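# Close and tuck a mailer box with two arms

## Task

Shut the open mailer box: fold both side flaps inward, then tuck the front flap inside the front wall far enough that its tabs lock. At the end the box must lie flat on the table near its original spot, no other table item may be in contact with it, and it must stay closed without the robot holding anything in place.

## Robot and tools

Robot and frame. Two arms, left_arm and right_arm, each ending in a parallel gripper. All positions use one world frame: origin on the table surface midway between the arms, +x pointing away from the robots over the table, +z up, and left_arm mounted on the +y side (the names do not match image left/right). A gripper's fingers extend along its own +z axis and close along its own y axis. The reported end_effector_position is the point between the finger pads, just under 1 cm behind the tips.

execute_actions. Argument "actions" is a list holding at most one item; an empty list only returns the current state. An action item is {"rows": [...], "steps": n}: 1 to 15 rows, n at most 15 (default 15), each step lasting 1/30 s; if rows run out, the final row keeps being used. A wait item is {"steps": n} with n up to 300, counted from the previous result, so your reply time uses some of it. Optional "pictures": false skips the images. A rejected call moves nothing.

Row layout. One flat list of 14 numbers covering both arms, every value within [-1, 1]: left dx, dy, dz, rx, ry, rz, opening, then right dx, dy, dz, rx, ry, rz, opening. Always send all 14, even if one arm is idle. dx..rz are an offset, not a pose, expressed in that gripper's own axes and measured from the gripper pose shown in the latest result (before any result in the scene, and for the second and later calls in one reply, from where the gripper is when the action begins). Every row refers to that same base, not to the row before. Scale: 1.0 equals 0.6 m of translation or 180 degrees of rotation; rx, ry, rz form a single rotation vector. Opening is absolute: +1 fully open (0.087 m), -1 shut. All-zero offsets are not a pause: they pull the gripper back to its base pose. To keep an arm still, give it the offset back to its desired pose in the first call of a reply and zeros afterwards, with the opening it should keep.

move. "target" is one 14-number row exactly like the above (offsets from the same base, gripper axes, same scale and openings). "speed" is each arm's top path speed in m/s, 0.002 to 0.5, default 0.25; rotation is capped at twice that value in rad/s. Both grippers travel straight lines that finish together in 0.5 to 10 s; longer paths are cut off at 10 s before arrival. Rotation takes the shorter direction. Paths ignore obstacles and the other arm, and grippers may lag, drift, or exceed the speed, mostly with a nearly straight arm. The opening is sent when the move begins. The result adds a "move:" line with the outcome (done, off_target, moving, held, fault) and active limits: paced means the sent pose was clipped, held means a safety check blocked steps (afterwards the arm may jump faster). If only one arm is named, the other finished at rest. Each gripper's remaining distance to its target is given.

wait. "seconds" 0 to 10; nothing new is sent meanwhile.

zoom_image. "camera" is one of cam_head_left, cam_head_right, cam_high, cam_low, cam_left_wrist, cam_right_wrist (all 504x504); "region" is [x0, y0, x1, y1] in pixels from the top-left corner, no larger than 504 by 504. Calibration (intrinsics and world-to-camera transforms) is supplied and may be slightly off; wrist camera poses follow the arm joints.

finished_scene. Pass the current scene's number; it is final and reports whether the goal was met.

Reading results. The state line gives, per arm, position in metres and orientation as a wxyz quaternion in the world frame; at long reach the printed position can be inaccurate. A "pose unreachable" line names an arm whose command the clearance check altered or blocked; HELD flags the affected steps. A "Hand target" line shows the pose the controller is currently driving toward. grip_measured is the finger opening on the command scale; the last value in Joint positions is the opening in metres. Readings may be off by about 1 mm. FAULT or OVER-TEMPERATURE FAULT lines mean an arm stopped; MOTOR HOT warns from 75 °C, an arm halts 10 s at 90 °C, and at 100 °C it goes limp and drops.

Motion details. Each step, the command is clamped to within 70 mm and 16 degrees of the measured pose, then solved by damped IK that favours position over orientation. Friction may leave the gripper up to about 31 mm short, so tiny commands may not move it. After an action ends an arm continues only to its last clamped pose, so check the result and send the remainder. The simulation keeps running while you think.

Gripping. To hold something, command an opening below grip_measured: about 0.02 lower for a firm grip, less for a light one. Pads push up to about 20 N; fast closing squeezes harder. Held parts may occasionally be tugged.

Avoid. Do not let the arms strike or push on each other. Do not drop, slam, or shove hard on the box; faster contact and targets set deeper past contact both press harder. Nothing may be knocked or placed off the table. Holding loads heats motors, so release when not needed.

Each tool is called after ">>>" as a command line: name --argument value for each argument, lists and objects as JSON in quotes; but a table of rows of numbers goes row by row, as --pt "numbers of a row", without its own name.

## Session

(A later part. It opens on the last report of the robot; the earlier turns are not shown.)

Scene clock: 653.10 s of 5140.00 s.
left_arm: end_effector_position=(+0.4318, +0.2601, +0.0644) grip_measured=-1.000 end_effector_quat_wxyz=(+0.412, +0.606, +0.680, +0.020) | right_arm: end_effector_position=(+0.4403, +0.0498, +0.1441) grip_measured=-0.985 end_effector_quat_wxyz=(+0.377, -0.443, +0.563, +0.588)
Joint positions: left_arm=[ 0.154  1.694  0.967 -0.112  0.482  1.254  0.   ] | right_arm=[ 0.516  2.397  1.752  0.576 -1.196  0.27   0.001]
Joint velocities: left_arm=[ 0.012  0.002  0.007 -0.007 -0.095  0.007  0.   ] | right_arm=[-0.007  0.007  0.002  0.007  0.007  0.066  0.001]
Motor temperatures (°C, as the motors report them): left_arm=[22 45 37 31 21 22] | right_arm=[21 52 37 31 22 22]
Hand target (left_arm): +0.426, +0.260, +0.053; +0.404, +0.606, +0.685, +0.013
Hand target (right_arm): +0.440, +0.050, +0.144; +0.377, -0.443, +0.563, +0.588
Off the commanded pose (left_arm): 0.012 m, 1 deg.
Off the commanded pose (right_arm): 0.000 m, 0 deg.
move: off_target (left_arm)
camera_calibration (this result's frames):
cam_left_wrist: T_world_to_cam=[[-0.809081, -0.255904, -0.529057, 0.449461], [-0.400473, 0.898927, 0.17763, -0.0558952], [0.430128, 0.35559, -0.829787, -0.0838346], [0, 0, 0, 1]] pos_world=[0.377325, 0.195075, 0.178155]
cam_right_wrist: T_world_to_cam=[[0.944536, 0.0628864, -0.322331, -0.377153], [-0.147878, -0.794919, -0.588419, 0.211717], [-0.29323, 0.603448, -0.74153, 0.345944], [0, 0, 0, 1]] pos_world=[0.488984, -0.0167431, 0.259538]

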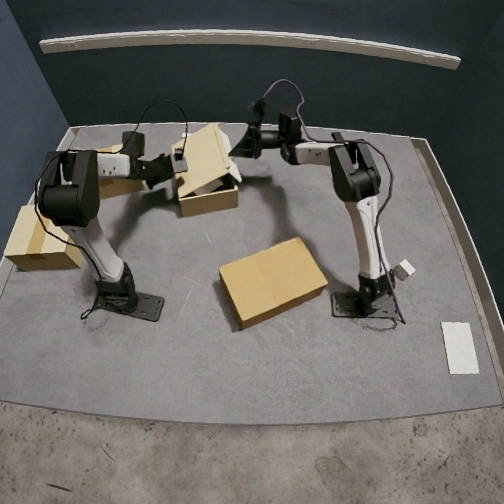

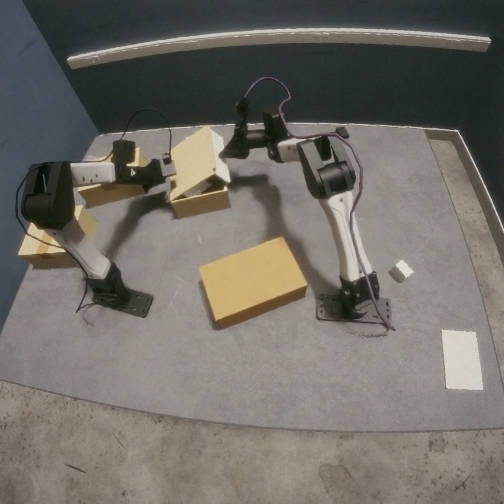

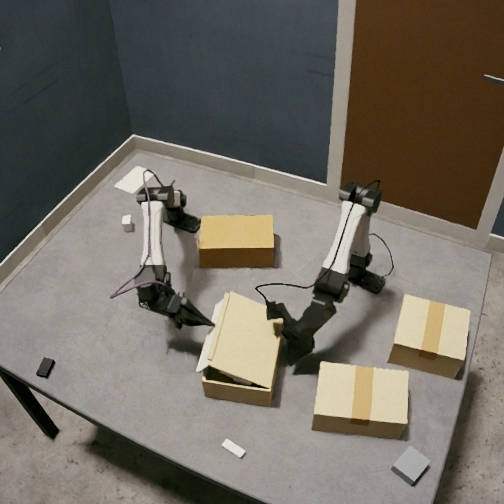

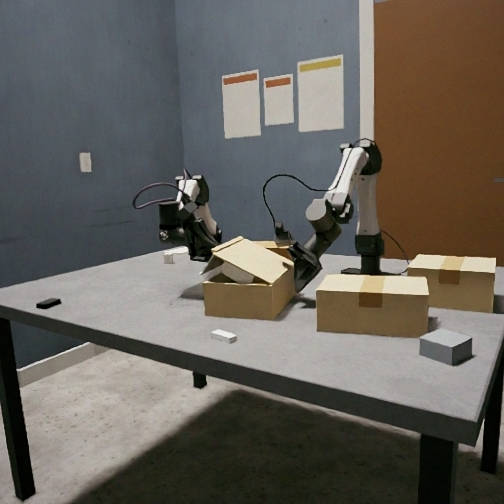

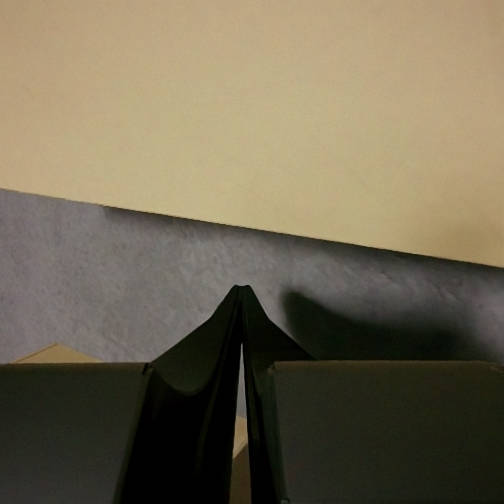

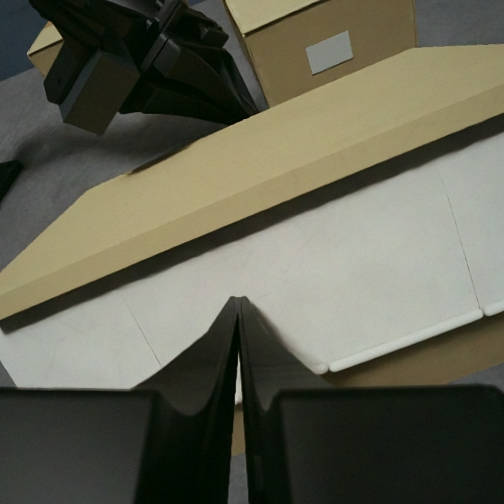

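>>> move --target '[-0.084,-0.026,0.047,0,0,0,-1,0,0,0,0,0,0,-1]' --speed 0.05

Scene clock: 656.17 s of 5140.00 s.
left_arm: end_effector_position=(+0.4287, +0.2080, +0.0660) grip_measured=-1.000 end_effector_quat_wxyz=(+0.409, +0.603, +0.685, +0.022) | right_arm: end_effector_position=(+0.4416, +0.0484, +0.1441) grip_measured=-0.985 end_effector_quat_wxyz=(+0.377, -0.442, +0.564, +0.587)
Joint positions: left_arm=[-0.012  1.694  0.967 -0.062  0.357  1.116  0.   ] | right_arm=[ 0.513  2.397  1.752  0.576 -1.196  0.27   0.001]
Joint velocities: left_arm=[-0.002 -0.007  0.002  0.007  0.022 -0.066  0.   ] | right_arm=[-0.002 -0.002 -0.007 -0.037 -0.051  0.037  0.001]
Motor temperatures (°C, as the motors report them): left_arm=[22 45 37 31 21 22] | right_arm=[21 52 37 31 22 22]
Hand target (left_arm): +0.432, +0.199, +0.065; +0.413, +0.605, +0.680, +0.018
Hand target (right_arm): +0.440, +0.050, +0.144; +0.377, -0.443, +0.563, +0.588
Off the commanded pose (left_arm): 0.008 m, 1 deg.
Off the commanded pose (right_arm): 0.002 m, 0 deg.
move: done
camera_calibration (this result's frames):
cam_left_wrist: T_world_to_cam=[[-0.809689, -0.262992, -0.524633, 0.435923], [-0.409788, 0.893298, 0.184644, -0.00579631], [0.420094, 0.364492, -0.831064, -0.0601692], [0, 0, 0, 1]] pos_world=[0.375863, 0.141753, 0.179765]
cam_right_wrist: T_world_to_cam=[[0.944723, 0.0600036, -0.322331, -0.378187], [-0.150303, -0.794464, -0.588419, 0.211899], [-0.291387, 0.60434, -0.74153, 0.346249], [0, 0, 0, 1]] pos_world=[0.490024, -0.0182142, 0.259538]

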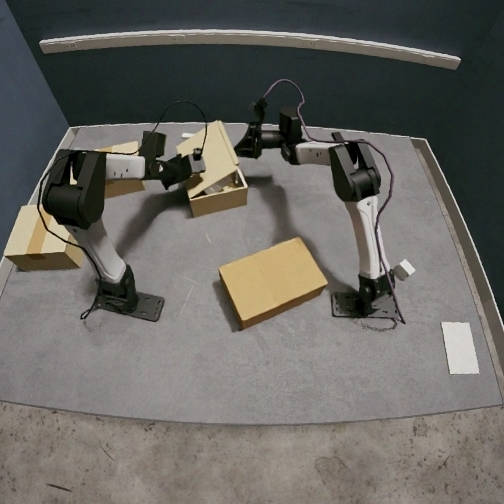

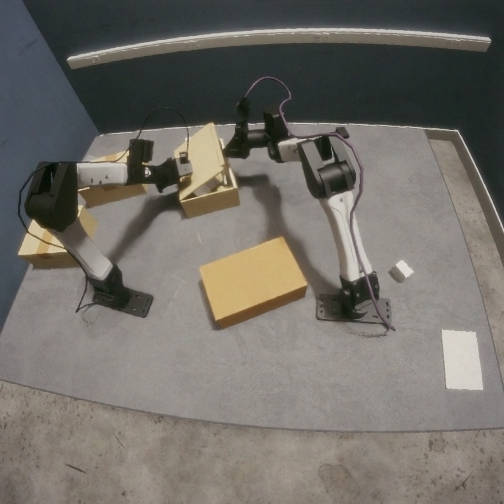

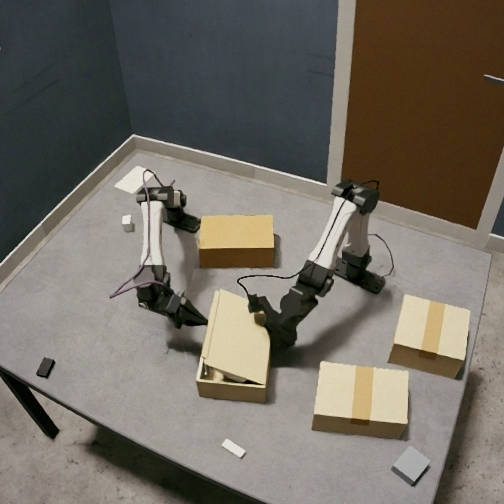

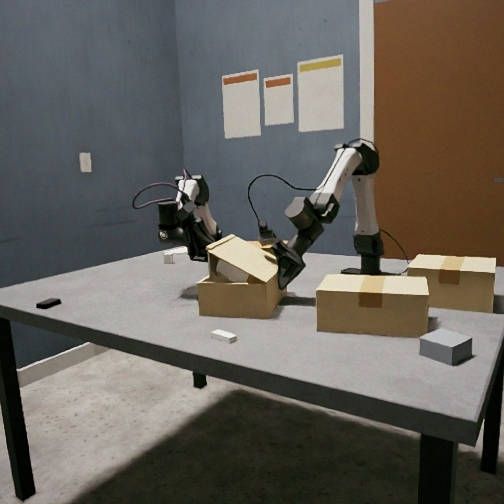

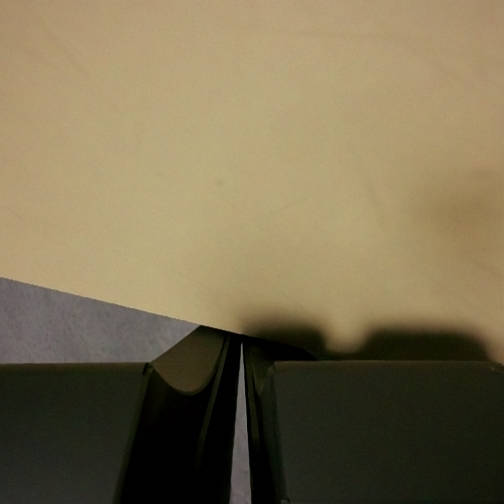

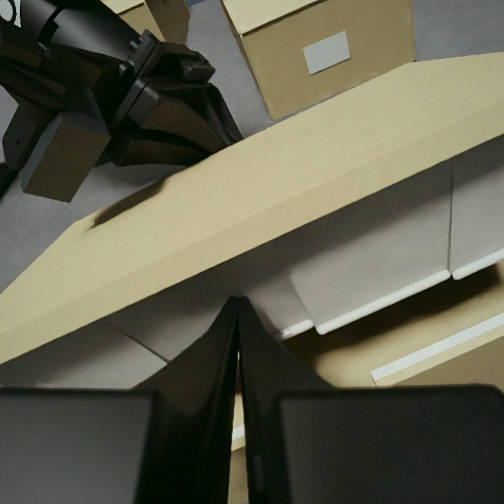

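>>> move --target '[-0.073,0.032,-0.041,0,0,0,-1,0,0,0,0,0,0,-1]' --speed 0.05

>>> move --target '[-0.07,-0.022,0.04,0,0,0,-1,0.03,0,0,0,0,0,-1]' --speed 0.04

Scene clock: 661.13 s of 5140.00 s.
left_arm: end_effector_position=(+0.4279, +0.1971, +0.1071) grip_measured=-1.000 end_effector_quat_wxyz=(+0.401, +0.599, +0.693, +0.028) | right_arm: end_effector_position=(+0.4431, +0.0468, +0.1441) grip_measured=-0.985 end_effector_quat_wxyz=(+0.379, -0.441, +0.564, +0.587)
Joint positions: left_arm=[-0.057  1.638  1.088 -0.239  0.303  1.075  0.   ] | right_arm=[ 0.509  2.397  1.752  0.576 -1.196  0.27   0.001]
Joint velocities: left_arm=[ 0.012 -0.012 -0.007  0.022 -0.051  0.022  0.   ] | right_arm=[-0.007 -0.002 -0.002 -0.051 -0.022 -0.007  0.001]
Motor temperatures (°C, as the motors report them): left_arm=[22 44 38 31 21 22] | right_arm=[21 53 37 31 22 22]
Hand target (left_arm): +0.428, +0.188, +0.116; +0.409, +0.603, +0.685, +0.022
Hand target (right_arm): +0.442, +0.048, +0.144; +0.377, -0.442, +0.564, +0.587
Off the commanded pose (left_arm): 0.013 m, 2 deg.
Off the commanded pose (right_arm): 0.002 m, 0 deg.
After step 90, 0.57 s passed at rest.
move: off_target (left_arm)
camera_calibration (this result's frames):
cam_left_wrist: T_world_to_cam=[[-0.80928, -0.272645, -0.520318, 0.455191], [-0.426362, 0.881935, 0.201014, 0.00360366], [0.404081, 0.38452, -0.829978, -0.0189137], [0, 0, 0, 1]] pos_world=[0.377556, 0.1282, 0.220421]
cam_right_wrist: T_world_to_cam=[[0.944945, 0.0563993, -0.322331, -0.37948], [-0.153333, -0.793885, -0.588419, 0.212129], [-0.28908, 0.605447, -0.74153, 0.346629], [0, 0, 0, 1]] pos_world=[0.491317, -0.0200574, 0.259538]

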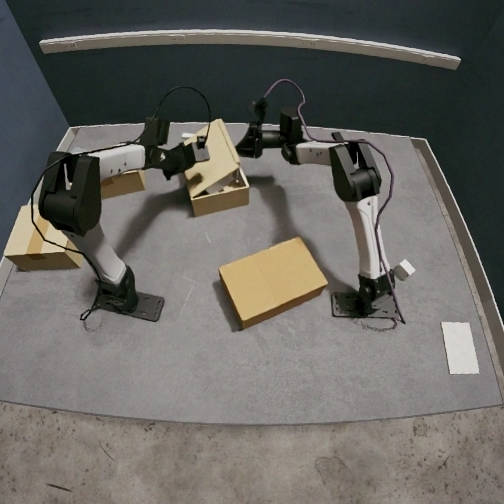

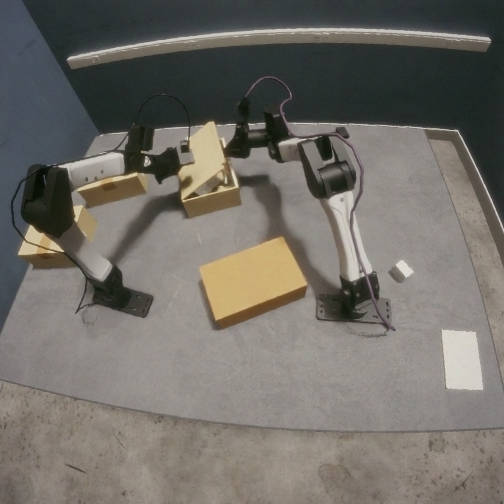

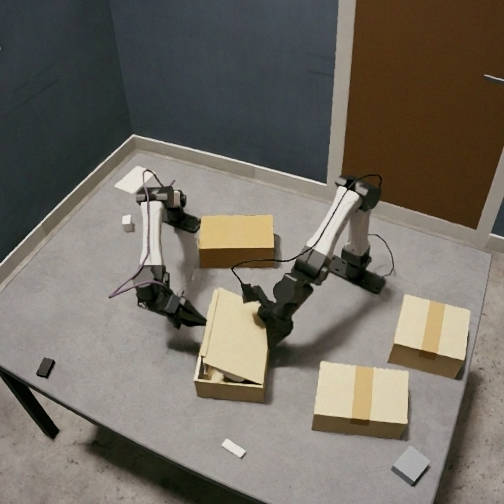

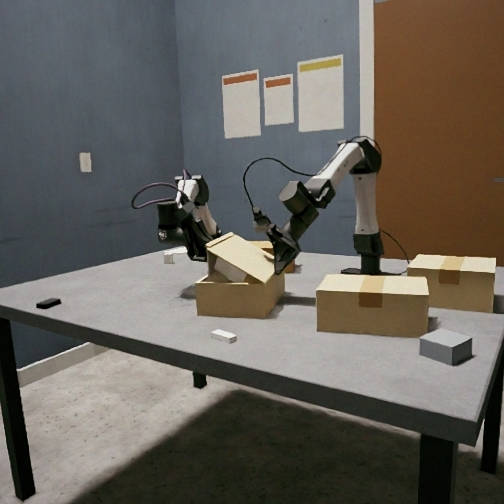

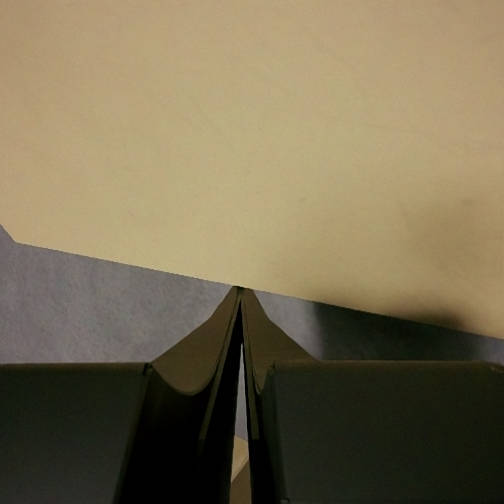

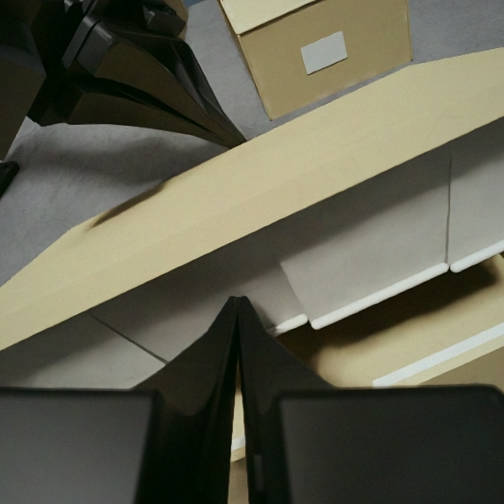

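Scene clock: 662.63 s of 5140.00 s.
left_arm: end_effector_position=(+0.4278, +0.1654, +0.1069) grip_measured=-1.000 end_effector_quat_wxyz=(+0.390, +0.591, +0.705, +0.045) | right_arm: end_effector_position=(+0.4427, +0.0429, +0.1376) grip_measured=-0.985 end_effector_quat_wxyz=(+0.386, -0.442, +0.561, +0.584)
Joint positions: left_arm=[-0.173  1.672  1.128 -0.234  0.173  0.982  0.   ] | right_arm=[ 0.503  2.397  1.715  0.628 -1.196  0.27   0.001]
Joint velocities: left_arm=[-0.017  0.002  0.002  0.081 -0.037 -0.037  0.   ] | right_arm=[-0.022  0.002 -0.002  0.022 -0.022 -0.007 -0.001]
Motor temperatures (°C, as the motors report them): left_arm=[22 44 38 31 21 22] | right_arm=[21 53 37 31 22 22]
Hand target (left_arm): +0.429, +0.147, +0.106; +0.401, +0.599, +0.693, +0.026
Hand target (right_arm): +0.437, +0.046, +0.127; +0.378, -0.441, +0.565, +0.586
Off the commanded pose (left_arm): 0.019 m, 3 deg.
Off the commanded pose (right_arm): 0.012 m, 1 deg.
move: off_target (left_arm, right_arm)
camera_calibration (this result's frames):
cam_left_wrist: T_world_to_cam=[[-0.79942, -0.289609, -0.526359, 0.445628], [-0.460498, 0.858073, 0.22727, 0.0472447], [0.385835, 0.424072, -0.819325, -0.0066811], [0, 0, 0, 1]] pos_world=[0.380578, 0.0913519, 0.218349]
cam_right_wrist: T_world_to_cam=[[0.949573, 0.0531209, -0.309013, -0.384687], [-0.149768, -0.788999, -0.59586, 0.204407], [-0.275463, 0.612093, -0.741257, 0.337657], [0, 0, 0, 1]] pos_world=[0.488915, -0.0249656, 0.253215]

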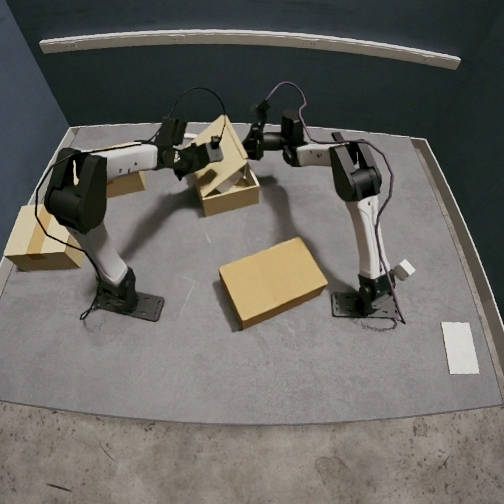

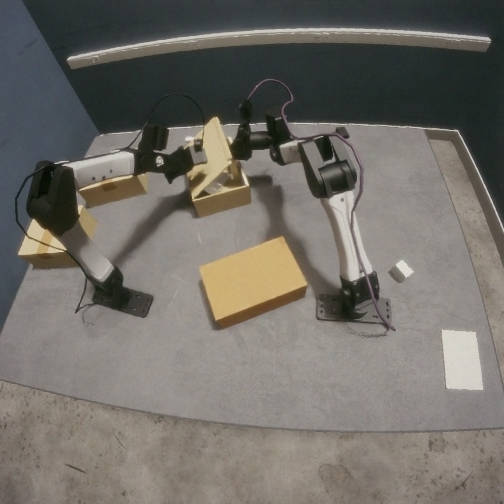

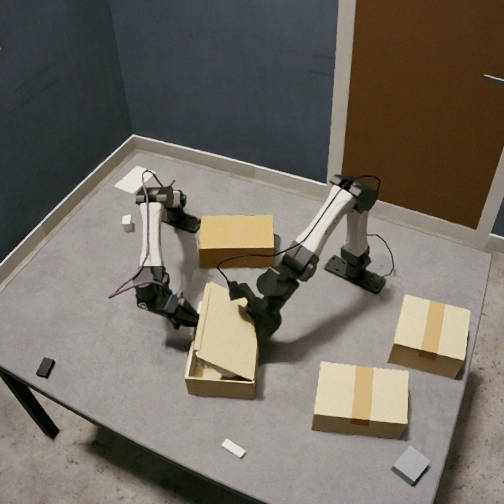

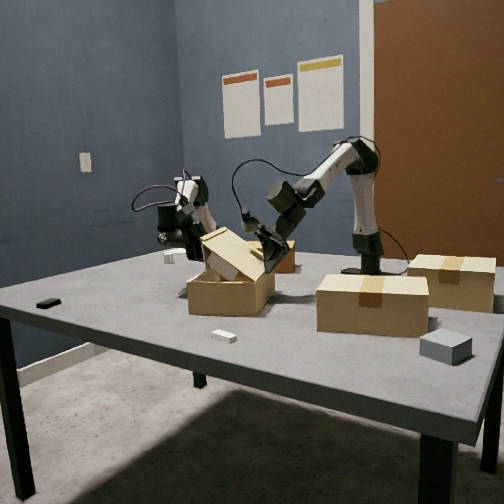

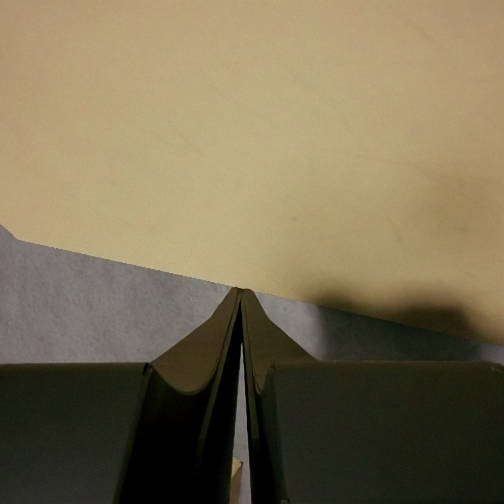

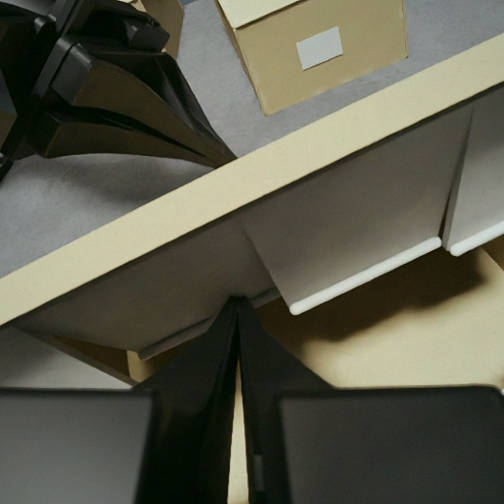

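>>> move --target '[-0.11,0.032,-0.037,0,0,0,-1,0,0,0,0,0,0,-1]' --speed 0.05

>>> move --target '[-0.02,-0.04,0.065,0,0,0,-1,0,0,-0.045,0,0,0,-1]' --speed 0.03

Scene clock: 667.70 s of 5140.00 s.
left_arm: end_effector_position=(+0.4327, +0.1244, +0.1729) grip_measured=-1.000 end_effector_quat_wxyz=(+0.406, +0.587, +0.699, +0.048) | right_arm: end_effector_position=(+0.4444, +0.0411, +0.1377) grip_measured=-0.985 end_effector_quat_wxyz=(+0.387, -0.441, +0.562, +0.583)
Joint positions: left_arm=[-0.274  1.68   1.379 -0.432  0.104  0.908  0.   ] | right_arm=[ 0.499  2.397  1.715  0.629 -1.196  0.27   0.001]
Joint velocities: left_arm=[-0.012  0.032 -0.012 -0.022 -0.066 -0.007  0.   ] | right_arm=[-0.002 -0.007 -0.007 -0.037 -0.051 -0.007 -0.001]
Motor temperatures (°C, as the motors report them): left_arm=[22 43 38 31 21 22] | right_arm=[21 54 37 31 22 22]
Hand target (left_arm): +0.430, +0.123, +0.165; +0.391, +0.590, +0.705, +0.044
Hand target (right_arm): +0.443, +0.043, +0.138; +0.386, -0.442, +0.561, +0.584
Off the commanded pose (left_arm): 0.009 m, 2 deg.
Off the commanded pose (right_arm): 0.003 m, 0 deg.
After step 90, 0.03 s passed at rest.
move: done
camera_calibration (this result's frames):
cam_left_wrist: T_world_to_cam=[[-0.784019, -0.298756, -0.544113, 0.469944], [-0.465996, 0.862355, 0.197967, 0.076598], [0.410075, 0.408765, -0.815322, 0.0536236], [0, 0, 0, 1]] pos_world=[0.38215, 0.0524243, 0.284259]
cam_right_wrist: T_world_to_cam=[[0.950211, 0.049342, -0.307677, -0.3865], [-0.15226, -0.787965, -0.596597, 0.20453], [-0.271876, 0.61374, -0.74122, 0.337713], [0, 0, 0, 1]] pos_world=[0.490214, -0.0270347, 0.253424]

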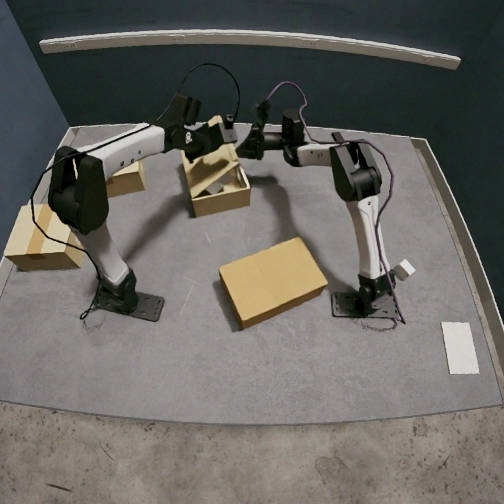

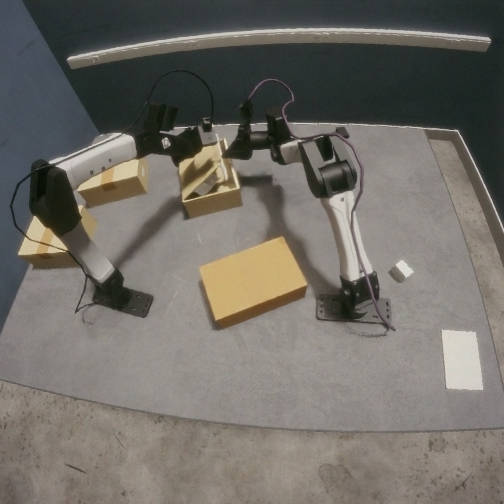

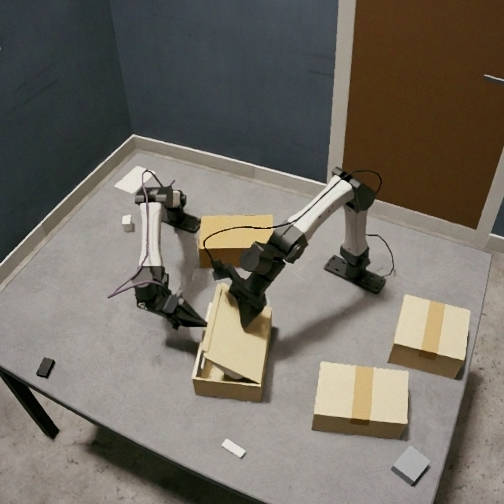

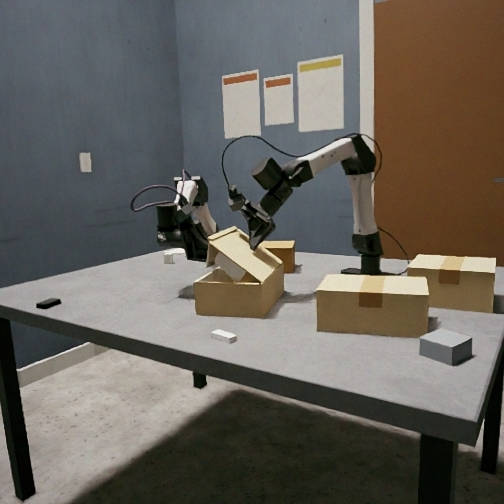

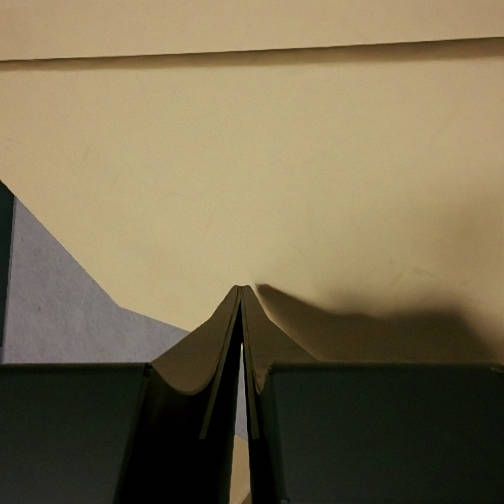

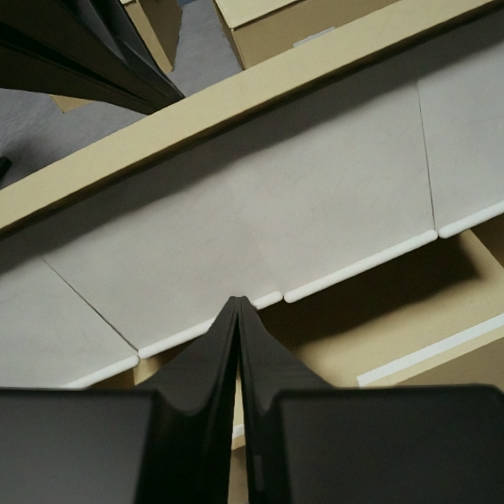

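Scene clock: 669.53 s of 5140.00 s.
left_arm: end_effector_position=(+0.4430, +0.0942, +0.1596) grip_measured=-1.000 end_effector_quat_wxyz=(+0.422, +0.580, +0.695, +0.053) | right_arm: end_effector_position=(+0.4482, +0.0182, +0.1235) grip_measured=-0.985 end_effector_quat_wxyz=(+0.374, -0.431, +0.574, +0.587)
Joint positions: left_arm=[-0.337  1.748  1.379 -0.324  0.052  0.863  0.   ] | right_arm=[ 0.455  2.397  1.673  0.629 -1.235  0.27   0.001]
Joint velocities: left_arm=[-0.002  0.012 -0.037 -0.037 -0.066 -0.037  0.   ] | right_arm=[-0.012  0.012  0.002  0.022 -0.007 -0.095  0.001]
Motor temperatures (°C, as the motors report them): left_arm=[22 43 38 31 21 22] | right_arm=[21 54 37 31 22 22]
Hand target (left_arm): +0.438, +0.091, +0.140; +0.406, +0.586, +0.699, +0.046
Hand target (right_arm): +0.446, +0.015, +0.138; +0.387, -0.441, +0.562, +0.583
Off the commanded pose (left_arm): 0.020 m, 2 deg.
Off the commanded pose (right_arm): 0.015 m, 2 deg.
move: off_target (left_arm, right_arm)
camera_calibration (this result's frames):
cam_left_wrist: T_world_to_cam=[[-0.764156, -0.312469, -0.564295, 0.4575], [-0.477319, 0.862353, 0.16886, 0.119784], [0.433858, 0.398384, -0.808119, 0.0401024], [0, 0, 0, 1]] pos_world=[0.389377, 0.0236823, 0.270346]
cam_right_wrist: T_world_to_cam=[[0.937574, 0.0403785, -0.345435, -0.382892], [-0.17873, -0.796104, -0.578165, 0.188318], [-0.298348, 0.603812, -0.739189, 0.354083], [0, 0, 0, 1]] pos_world=[0.498287, -0.048418, 0.238348]

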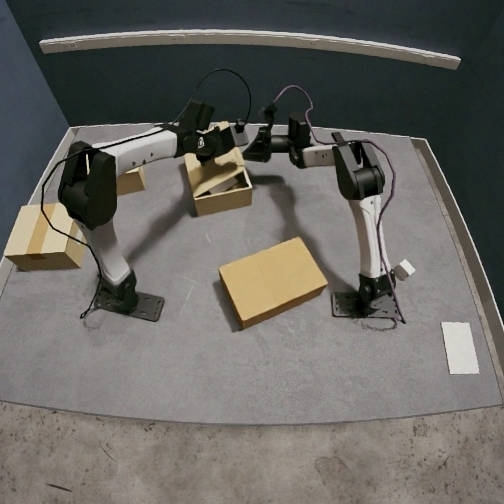

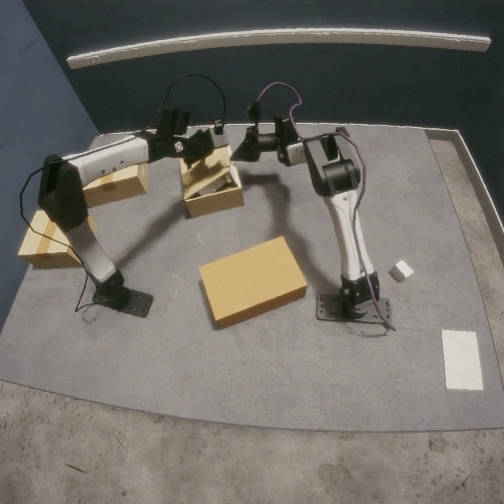

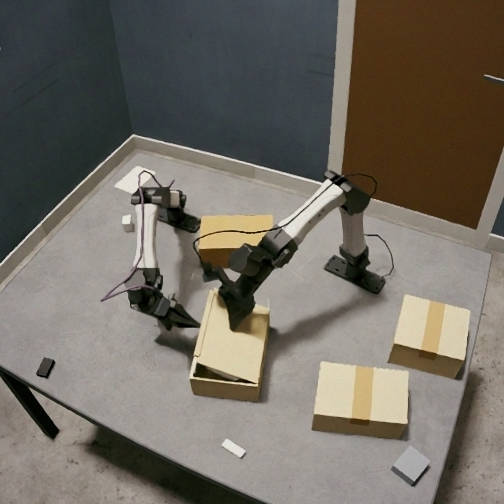

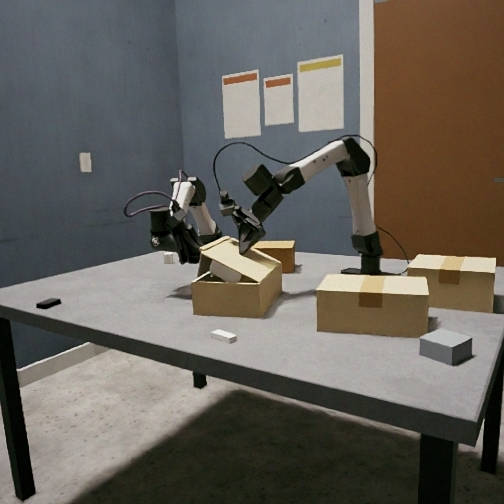

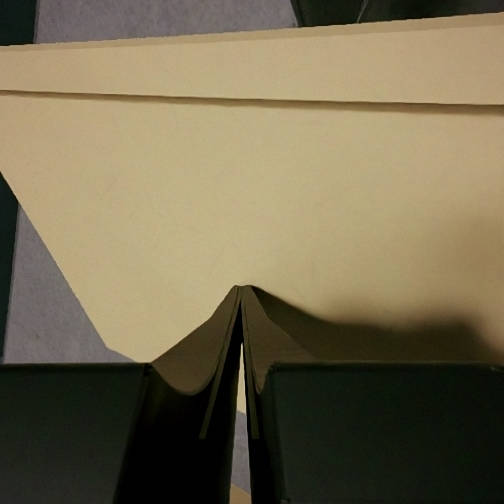

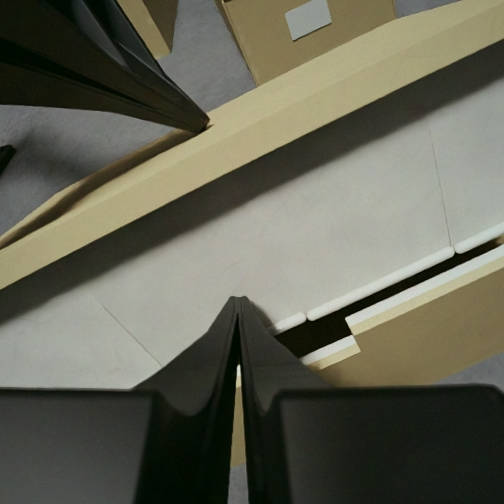

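>>> move --target '[0,0,0,0,0,0,-1,-0.03,0,-0.05,0,0,0,-1]' --speed 0.05

>>> move --target '[0,0,0,0,0,0,-1,-0.05,0.015,0,0,0,0,-1]' --speed 0.05

>>> move --target '[0,0,0,0,0,0,-1,0,0,0.1,0,0,0,-1]' --speed 0.04

Scene clock: 673.27 s of 5140.00 s.
left_arm: end_effector_position=(+0.4436, +0.0938, +0.1602) grip_measured=-1.000 end_effector_quat_wxyz=(+0.424, +0.579, +0.694, +0.053) | right_arm: end_effector_position=(+0.4568, -0.0077, +0.1303) grip_measured=-0.985 end_effector_quat_wxyz=(+0.369, -0.425, +0.579, +0.589)
Joint positions: left_arm=[-0.337  1.748  1.379 -0.32   0.052  0.862  0.   ] | right_arm=[ 0.402  2.376  1.673  0.585 -1.285  0.264  0.001]
Joint velocities: left_arm=[-0.012  0.002  0.007 -0.066 -0.007 -0.022  0.   ] | right_arm=[-0.017 -0.002 -0.007 -0.037 -0.037  0.037  0.001]
Motor temperatures (°C, as the motors report them): left_arm=[22 43 38 31 21 22] | right_arm=[21 55 37 31 22 22]
Hand target (left_arm): +0.443, +0.094, +0.160; +0.422, +0.580, +0.694, +0.053
Hand target (right_arm): +0.457, -0.011, +0.141; +0.374, -0.431, +0.574, +0.587
Off the commanded pose (left_arm): 0.001 m, 0 deg.
Off the commanded pose (right_arm): 0.011 m, 1 deg.
move: off_target (right_arm)
camera_calibration (this result's frames):
cam_left_wrist: T_world_to_cam=[[-0.762324, -0.314812, -0.565469, 0.457768], [-0.478608, 0.862362, 0.165125, 0.121417], [0.435656, 0.396517, -0.808071, 0.0398862], [0, 0, 0, 1]] pos_world=[0.389702, 0.0235899, 0.271035]
cam_right_wrist: T_world_to_cam=[[0.931525, 0.0359195, -0.361899, -0.382689], [-0.191589, -0.797359, -0.572288, 0.178265], [-0.30912, 0.602436, -0.735878, 0.38178], [0, 0, 0, 1]] pos_world=[0.508654, -0.0741113, 0.244468]

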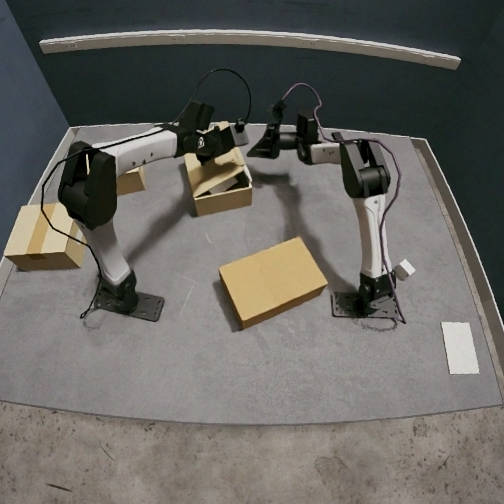

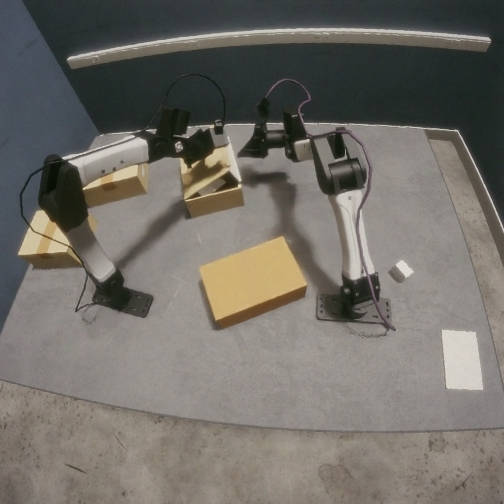

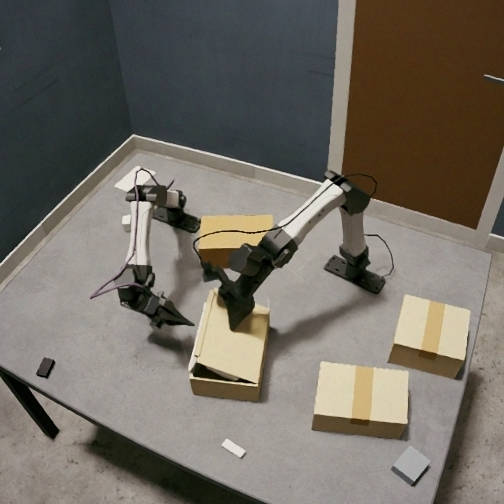

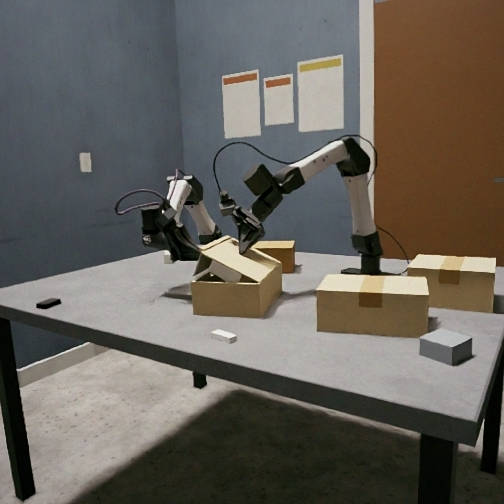

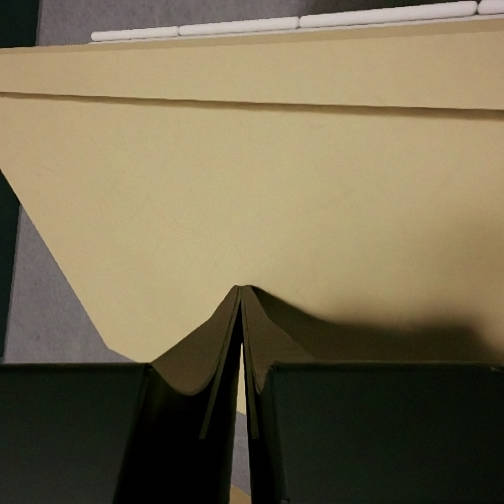

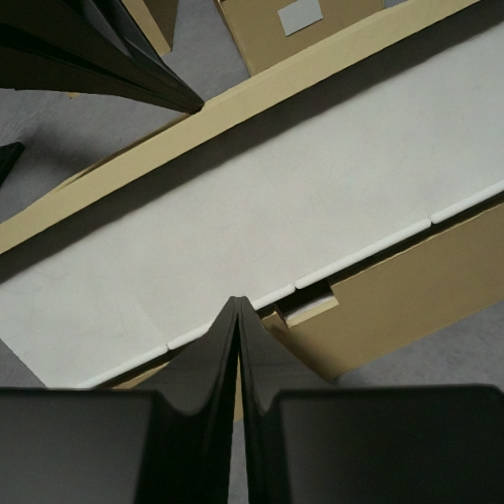

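Scene clock: 674.30 s of 5140.00 s.
left_arm: end_effector_position=(+0.4436, +0.0938, +0.1602) grip_measured=-1.000 end_effector_quat_wxyz=(+0.424, +0.579, +0.694, +0.053) | right_arm: end_effector_position=(+0.4581, -0.0072, +0.1448) grip_measured=-0.985 end_effector_quat_wxyz=(+0.363, -0.421, +0.585, +0.591)
Joint positions: left_arm=[-0.337  1.748  1.379 -0.32   0.052  0.862  0.   ] | right_arm=[ 0.402  2.357  1.71   0.509 -1.285  0.264  0.001]
Joint velocities: left_arm=[-0.002  0.027  0.007 -0.037 -0.051  0.11   0.   ] | right_arm=[-0.022  0.002  0.012 -0.051  0.037  0.007  0.   ]
Motor temperatures (°C, as the motors report them): left_arm=[22 43 38 31 21 22] | right_arm=[21 56 37 31 22 22]
Hand target (left_arm): +0.444, +0.094, +0.160; +0.424, +0.579, +0.694, +0.053
Hand target (right_arm): +0.459, -0.007, +0.161; +0.370, -0.425, +0.579, +0.589
Off the commanded pose (left_arm): 0.000 m, 0 deg.
Off the commanded pose (right_arm): 0.017 m, 1 deg.
move: off_target (right_arm)
camera_calibration (this result's frames):
cam_left_wrist: T_world_to_cam=[[-0.762324, -0.314812, -0.565469, 0.457768], [-0.478608, 0.862362, 0.165125, 0.121417], [0.435656, 0.396517, -0.808071, 0.0398862], [0, 0, 0, 1]] pos_world=[0.389702, 0.0235899, 0.271035]
cam_right_wrist: T_world_to_cam=[[0.924771, 0.0334015, -0.379055, -0.373079], [-0.201939, -0.801218, -0.563268, 0.190591], [-0.322519, 0.59744, -0.734198, 0.398417], [0, 0, 0, 1]] pos_world=[0.511998, -0.0728644, 0.258453]

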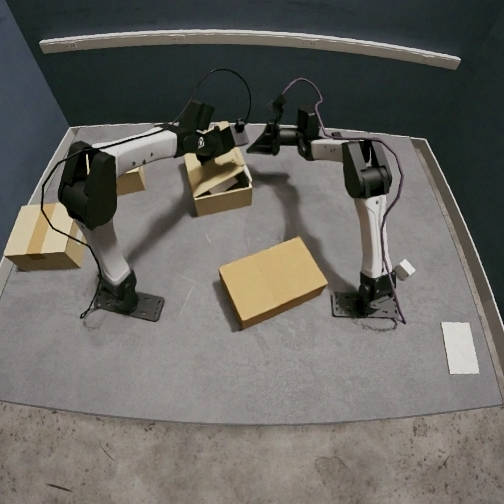

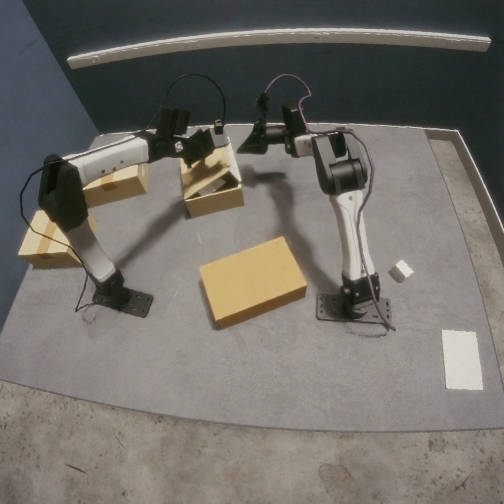

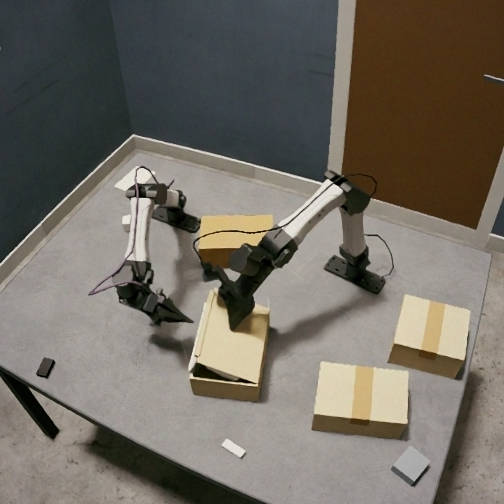

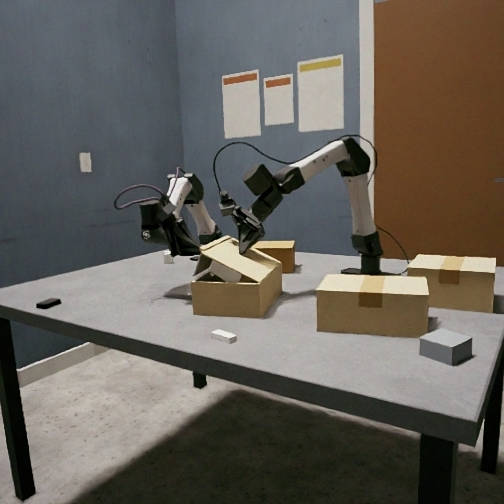

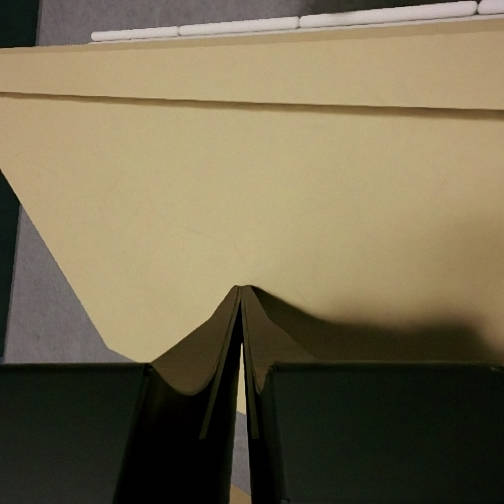

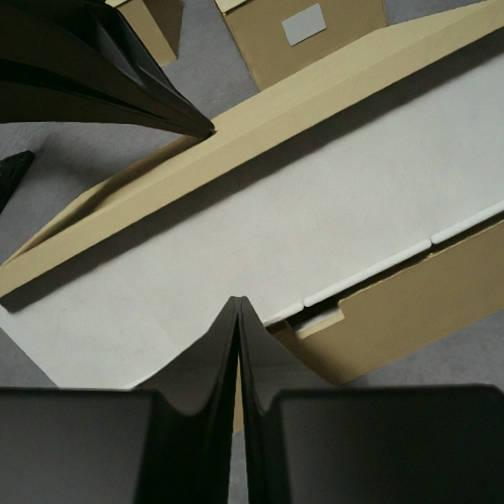

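Scene clock: 676.10 s of 5140.00 s.
left_arm: end_effector_position=(+0.4448, +0.0964, +0.1605) grip_measured=-1.000 end_effector_quat_wxyz=(+0.423, +0.577, +0.696, +0.060) | right_arm: end_effector_position=(+0.4559, +0.0428, +0.1420) grip_measured=-0.985 end_effector_quat_wxyz=(+0.366, -0.422, +0.584, +0.588)
Joint positions: left_arm=[-0.337  1.748  1.379 -0.32   0.036  0.862  0.   ] | right_arm=[ 0.493  2.427  1.817  0.503 -1.19   0.29   0.001]
Joint velocities: left_arm=[-0.022 -0.007  0.017 -0.007  0.051  0.022  0.   ] | right_arm=[-0.007 -0.002 -0.002 -0.095  0.037 -0.022  0.   ]
Motor temperatures (°C, as the motors report them): left_arm=[22 43 38 32 21 22] | right_arm=[21 56 37 31 22 22]
Hand target (left_arm): +0.444, +0.094, +0.160; +0.424, +0.579, +0.694, +0.053
Hand target (right_arm): +0.454, +0.052, +0.143; +0.363, -0.421, +0.585, +0.590
Off the commanded pose (left_arm): 0.003 m, 1 deg.
Off the commanded pose (right_arm): 0.010 m, 0 deg.
move: done
camera_calibration (this result's frames):
cam_left_wrist: T_world_to_cam=[[-0.755411, -0.319224, -0.572233, 0.458087], [-0.490105, 0.85491, 0.170077, 0.124731], [0.434915, 0.408932, -0.802262, 0.0368012], [0, 0, 0, 1]] pos_world=[0.39117, 0.0245488, 0.270443]
cam_right_wrist: T_world_to_cam=[[0.927562, 0.0290949, -0.372536, -0.375756], [-0.201593, -0.80047, -0.564454, 0.228597], [-0.314627, 0.598666, -0.73662, 0.362483], [0, 0, 0, 1]] pos_world=[0.508668, -0.0230886, 0.256062]

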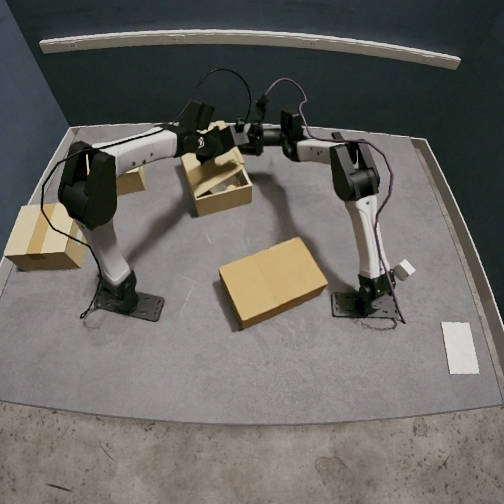

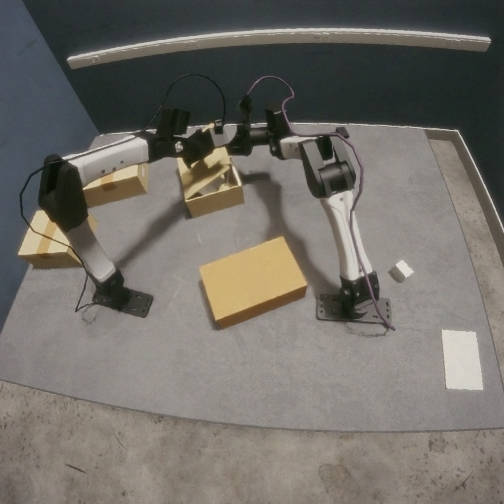

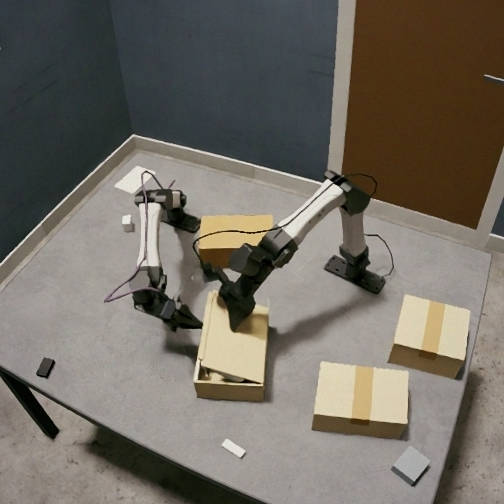

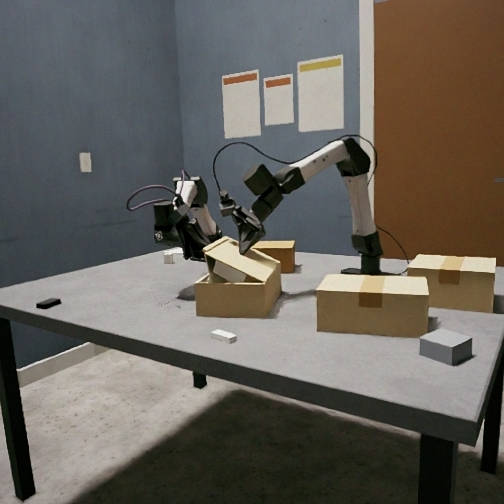

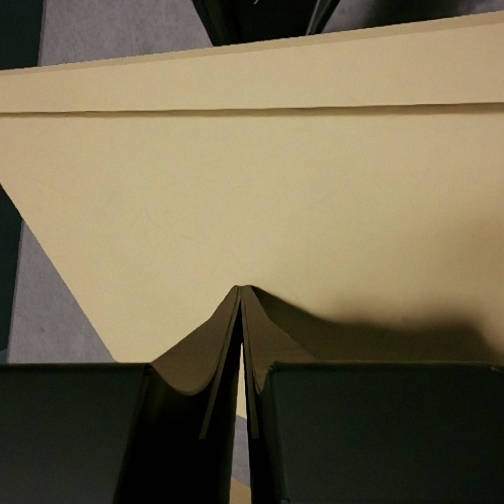

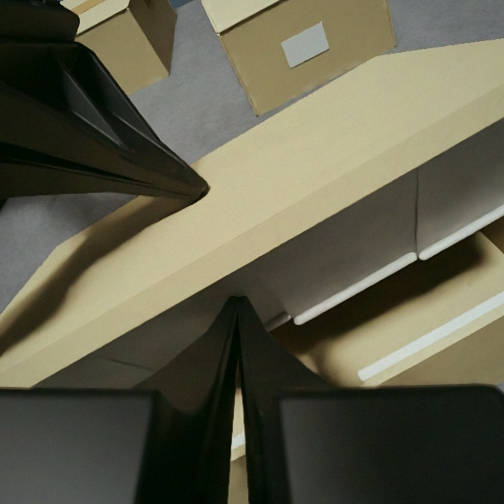

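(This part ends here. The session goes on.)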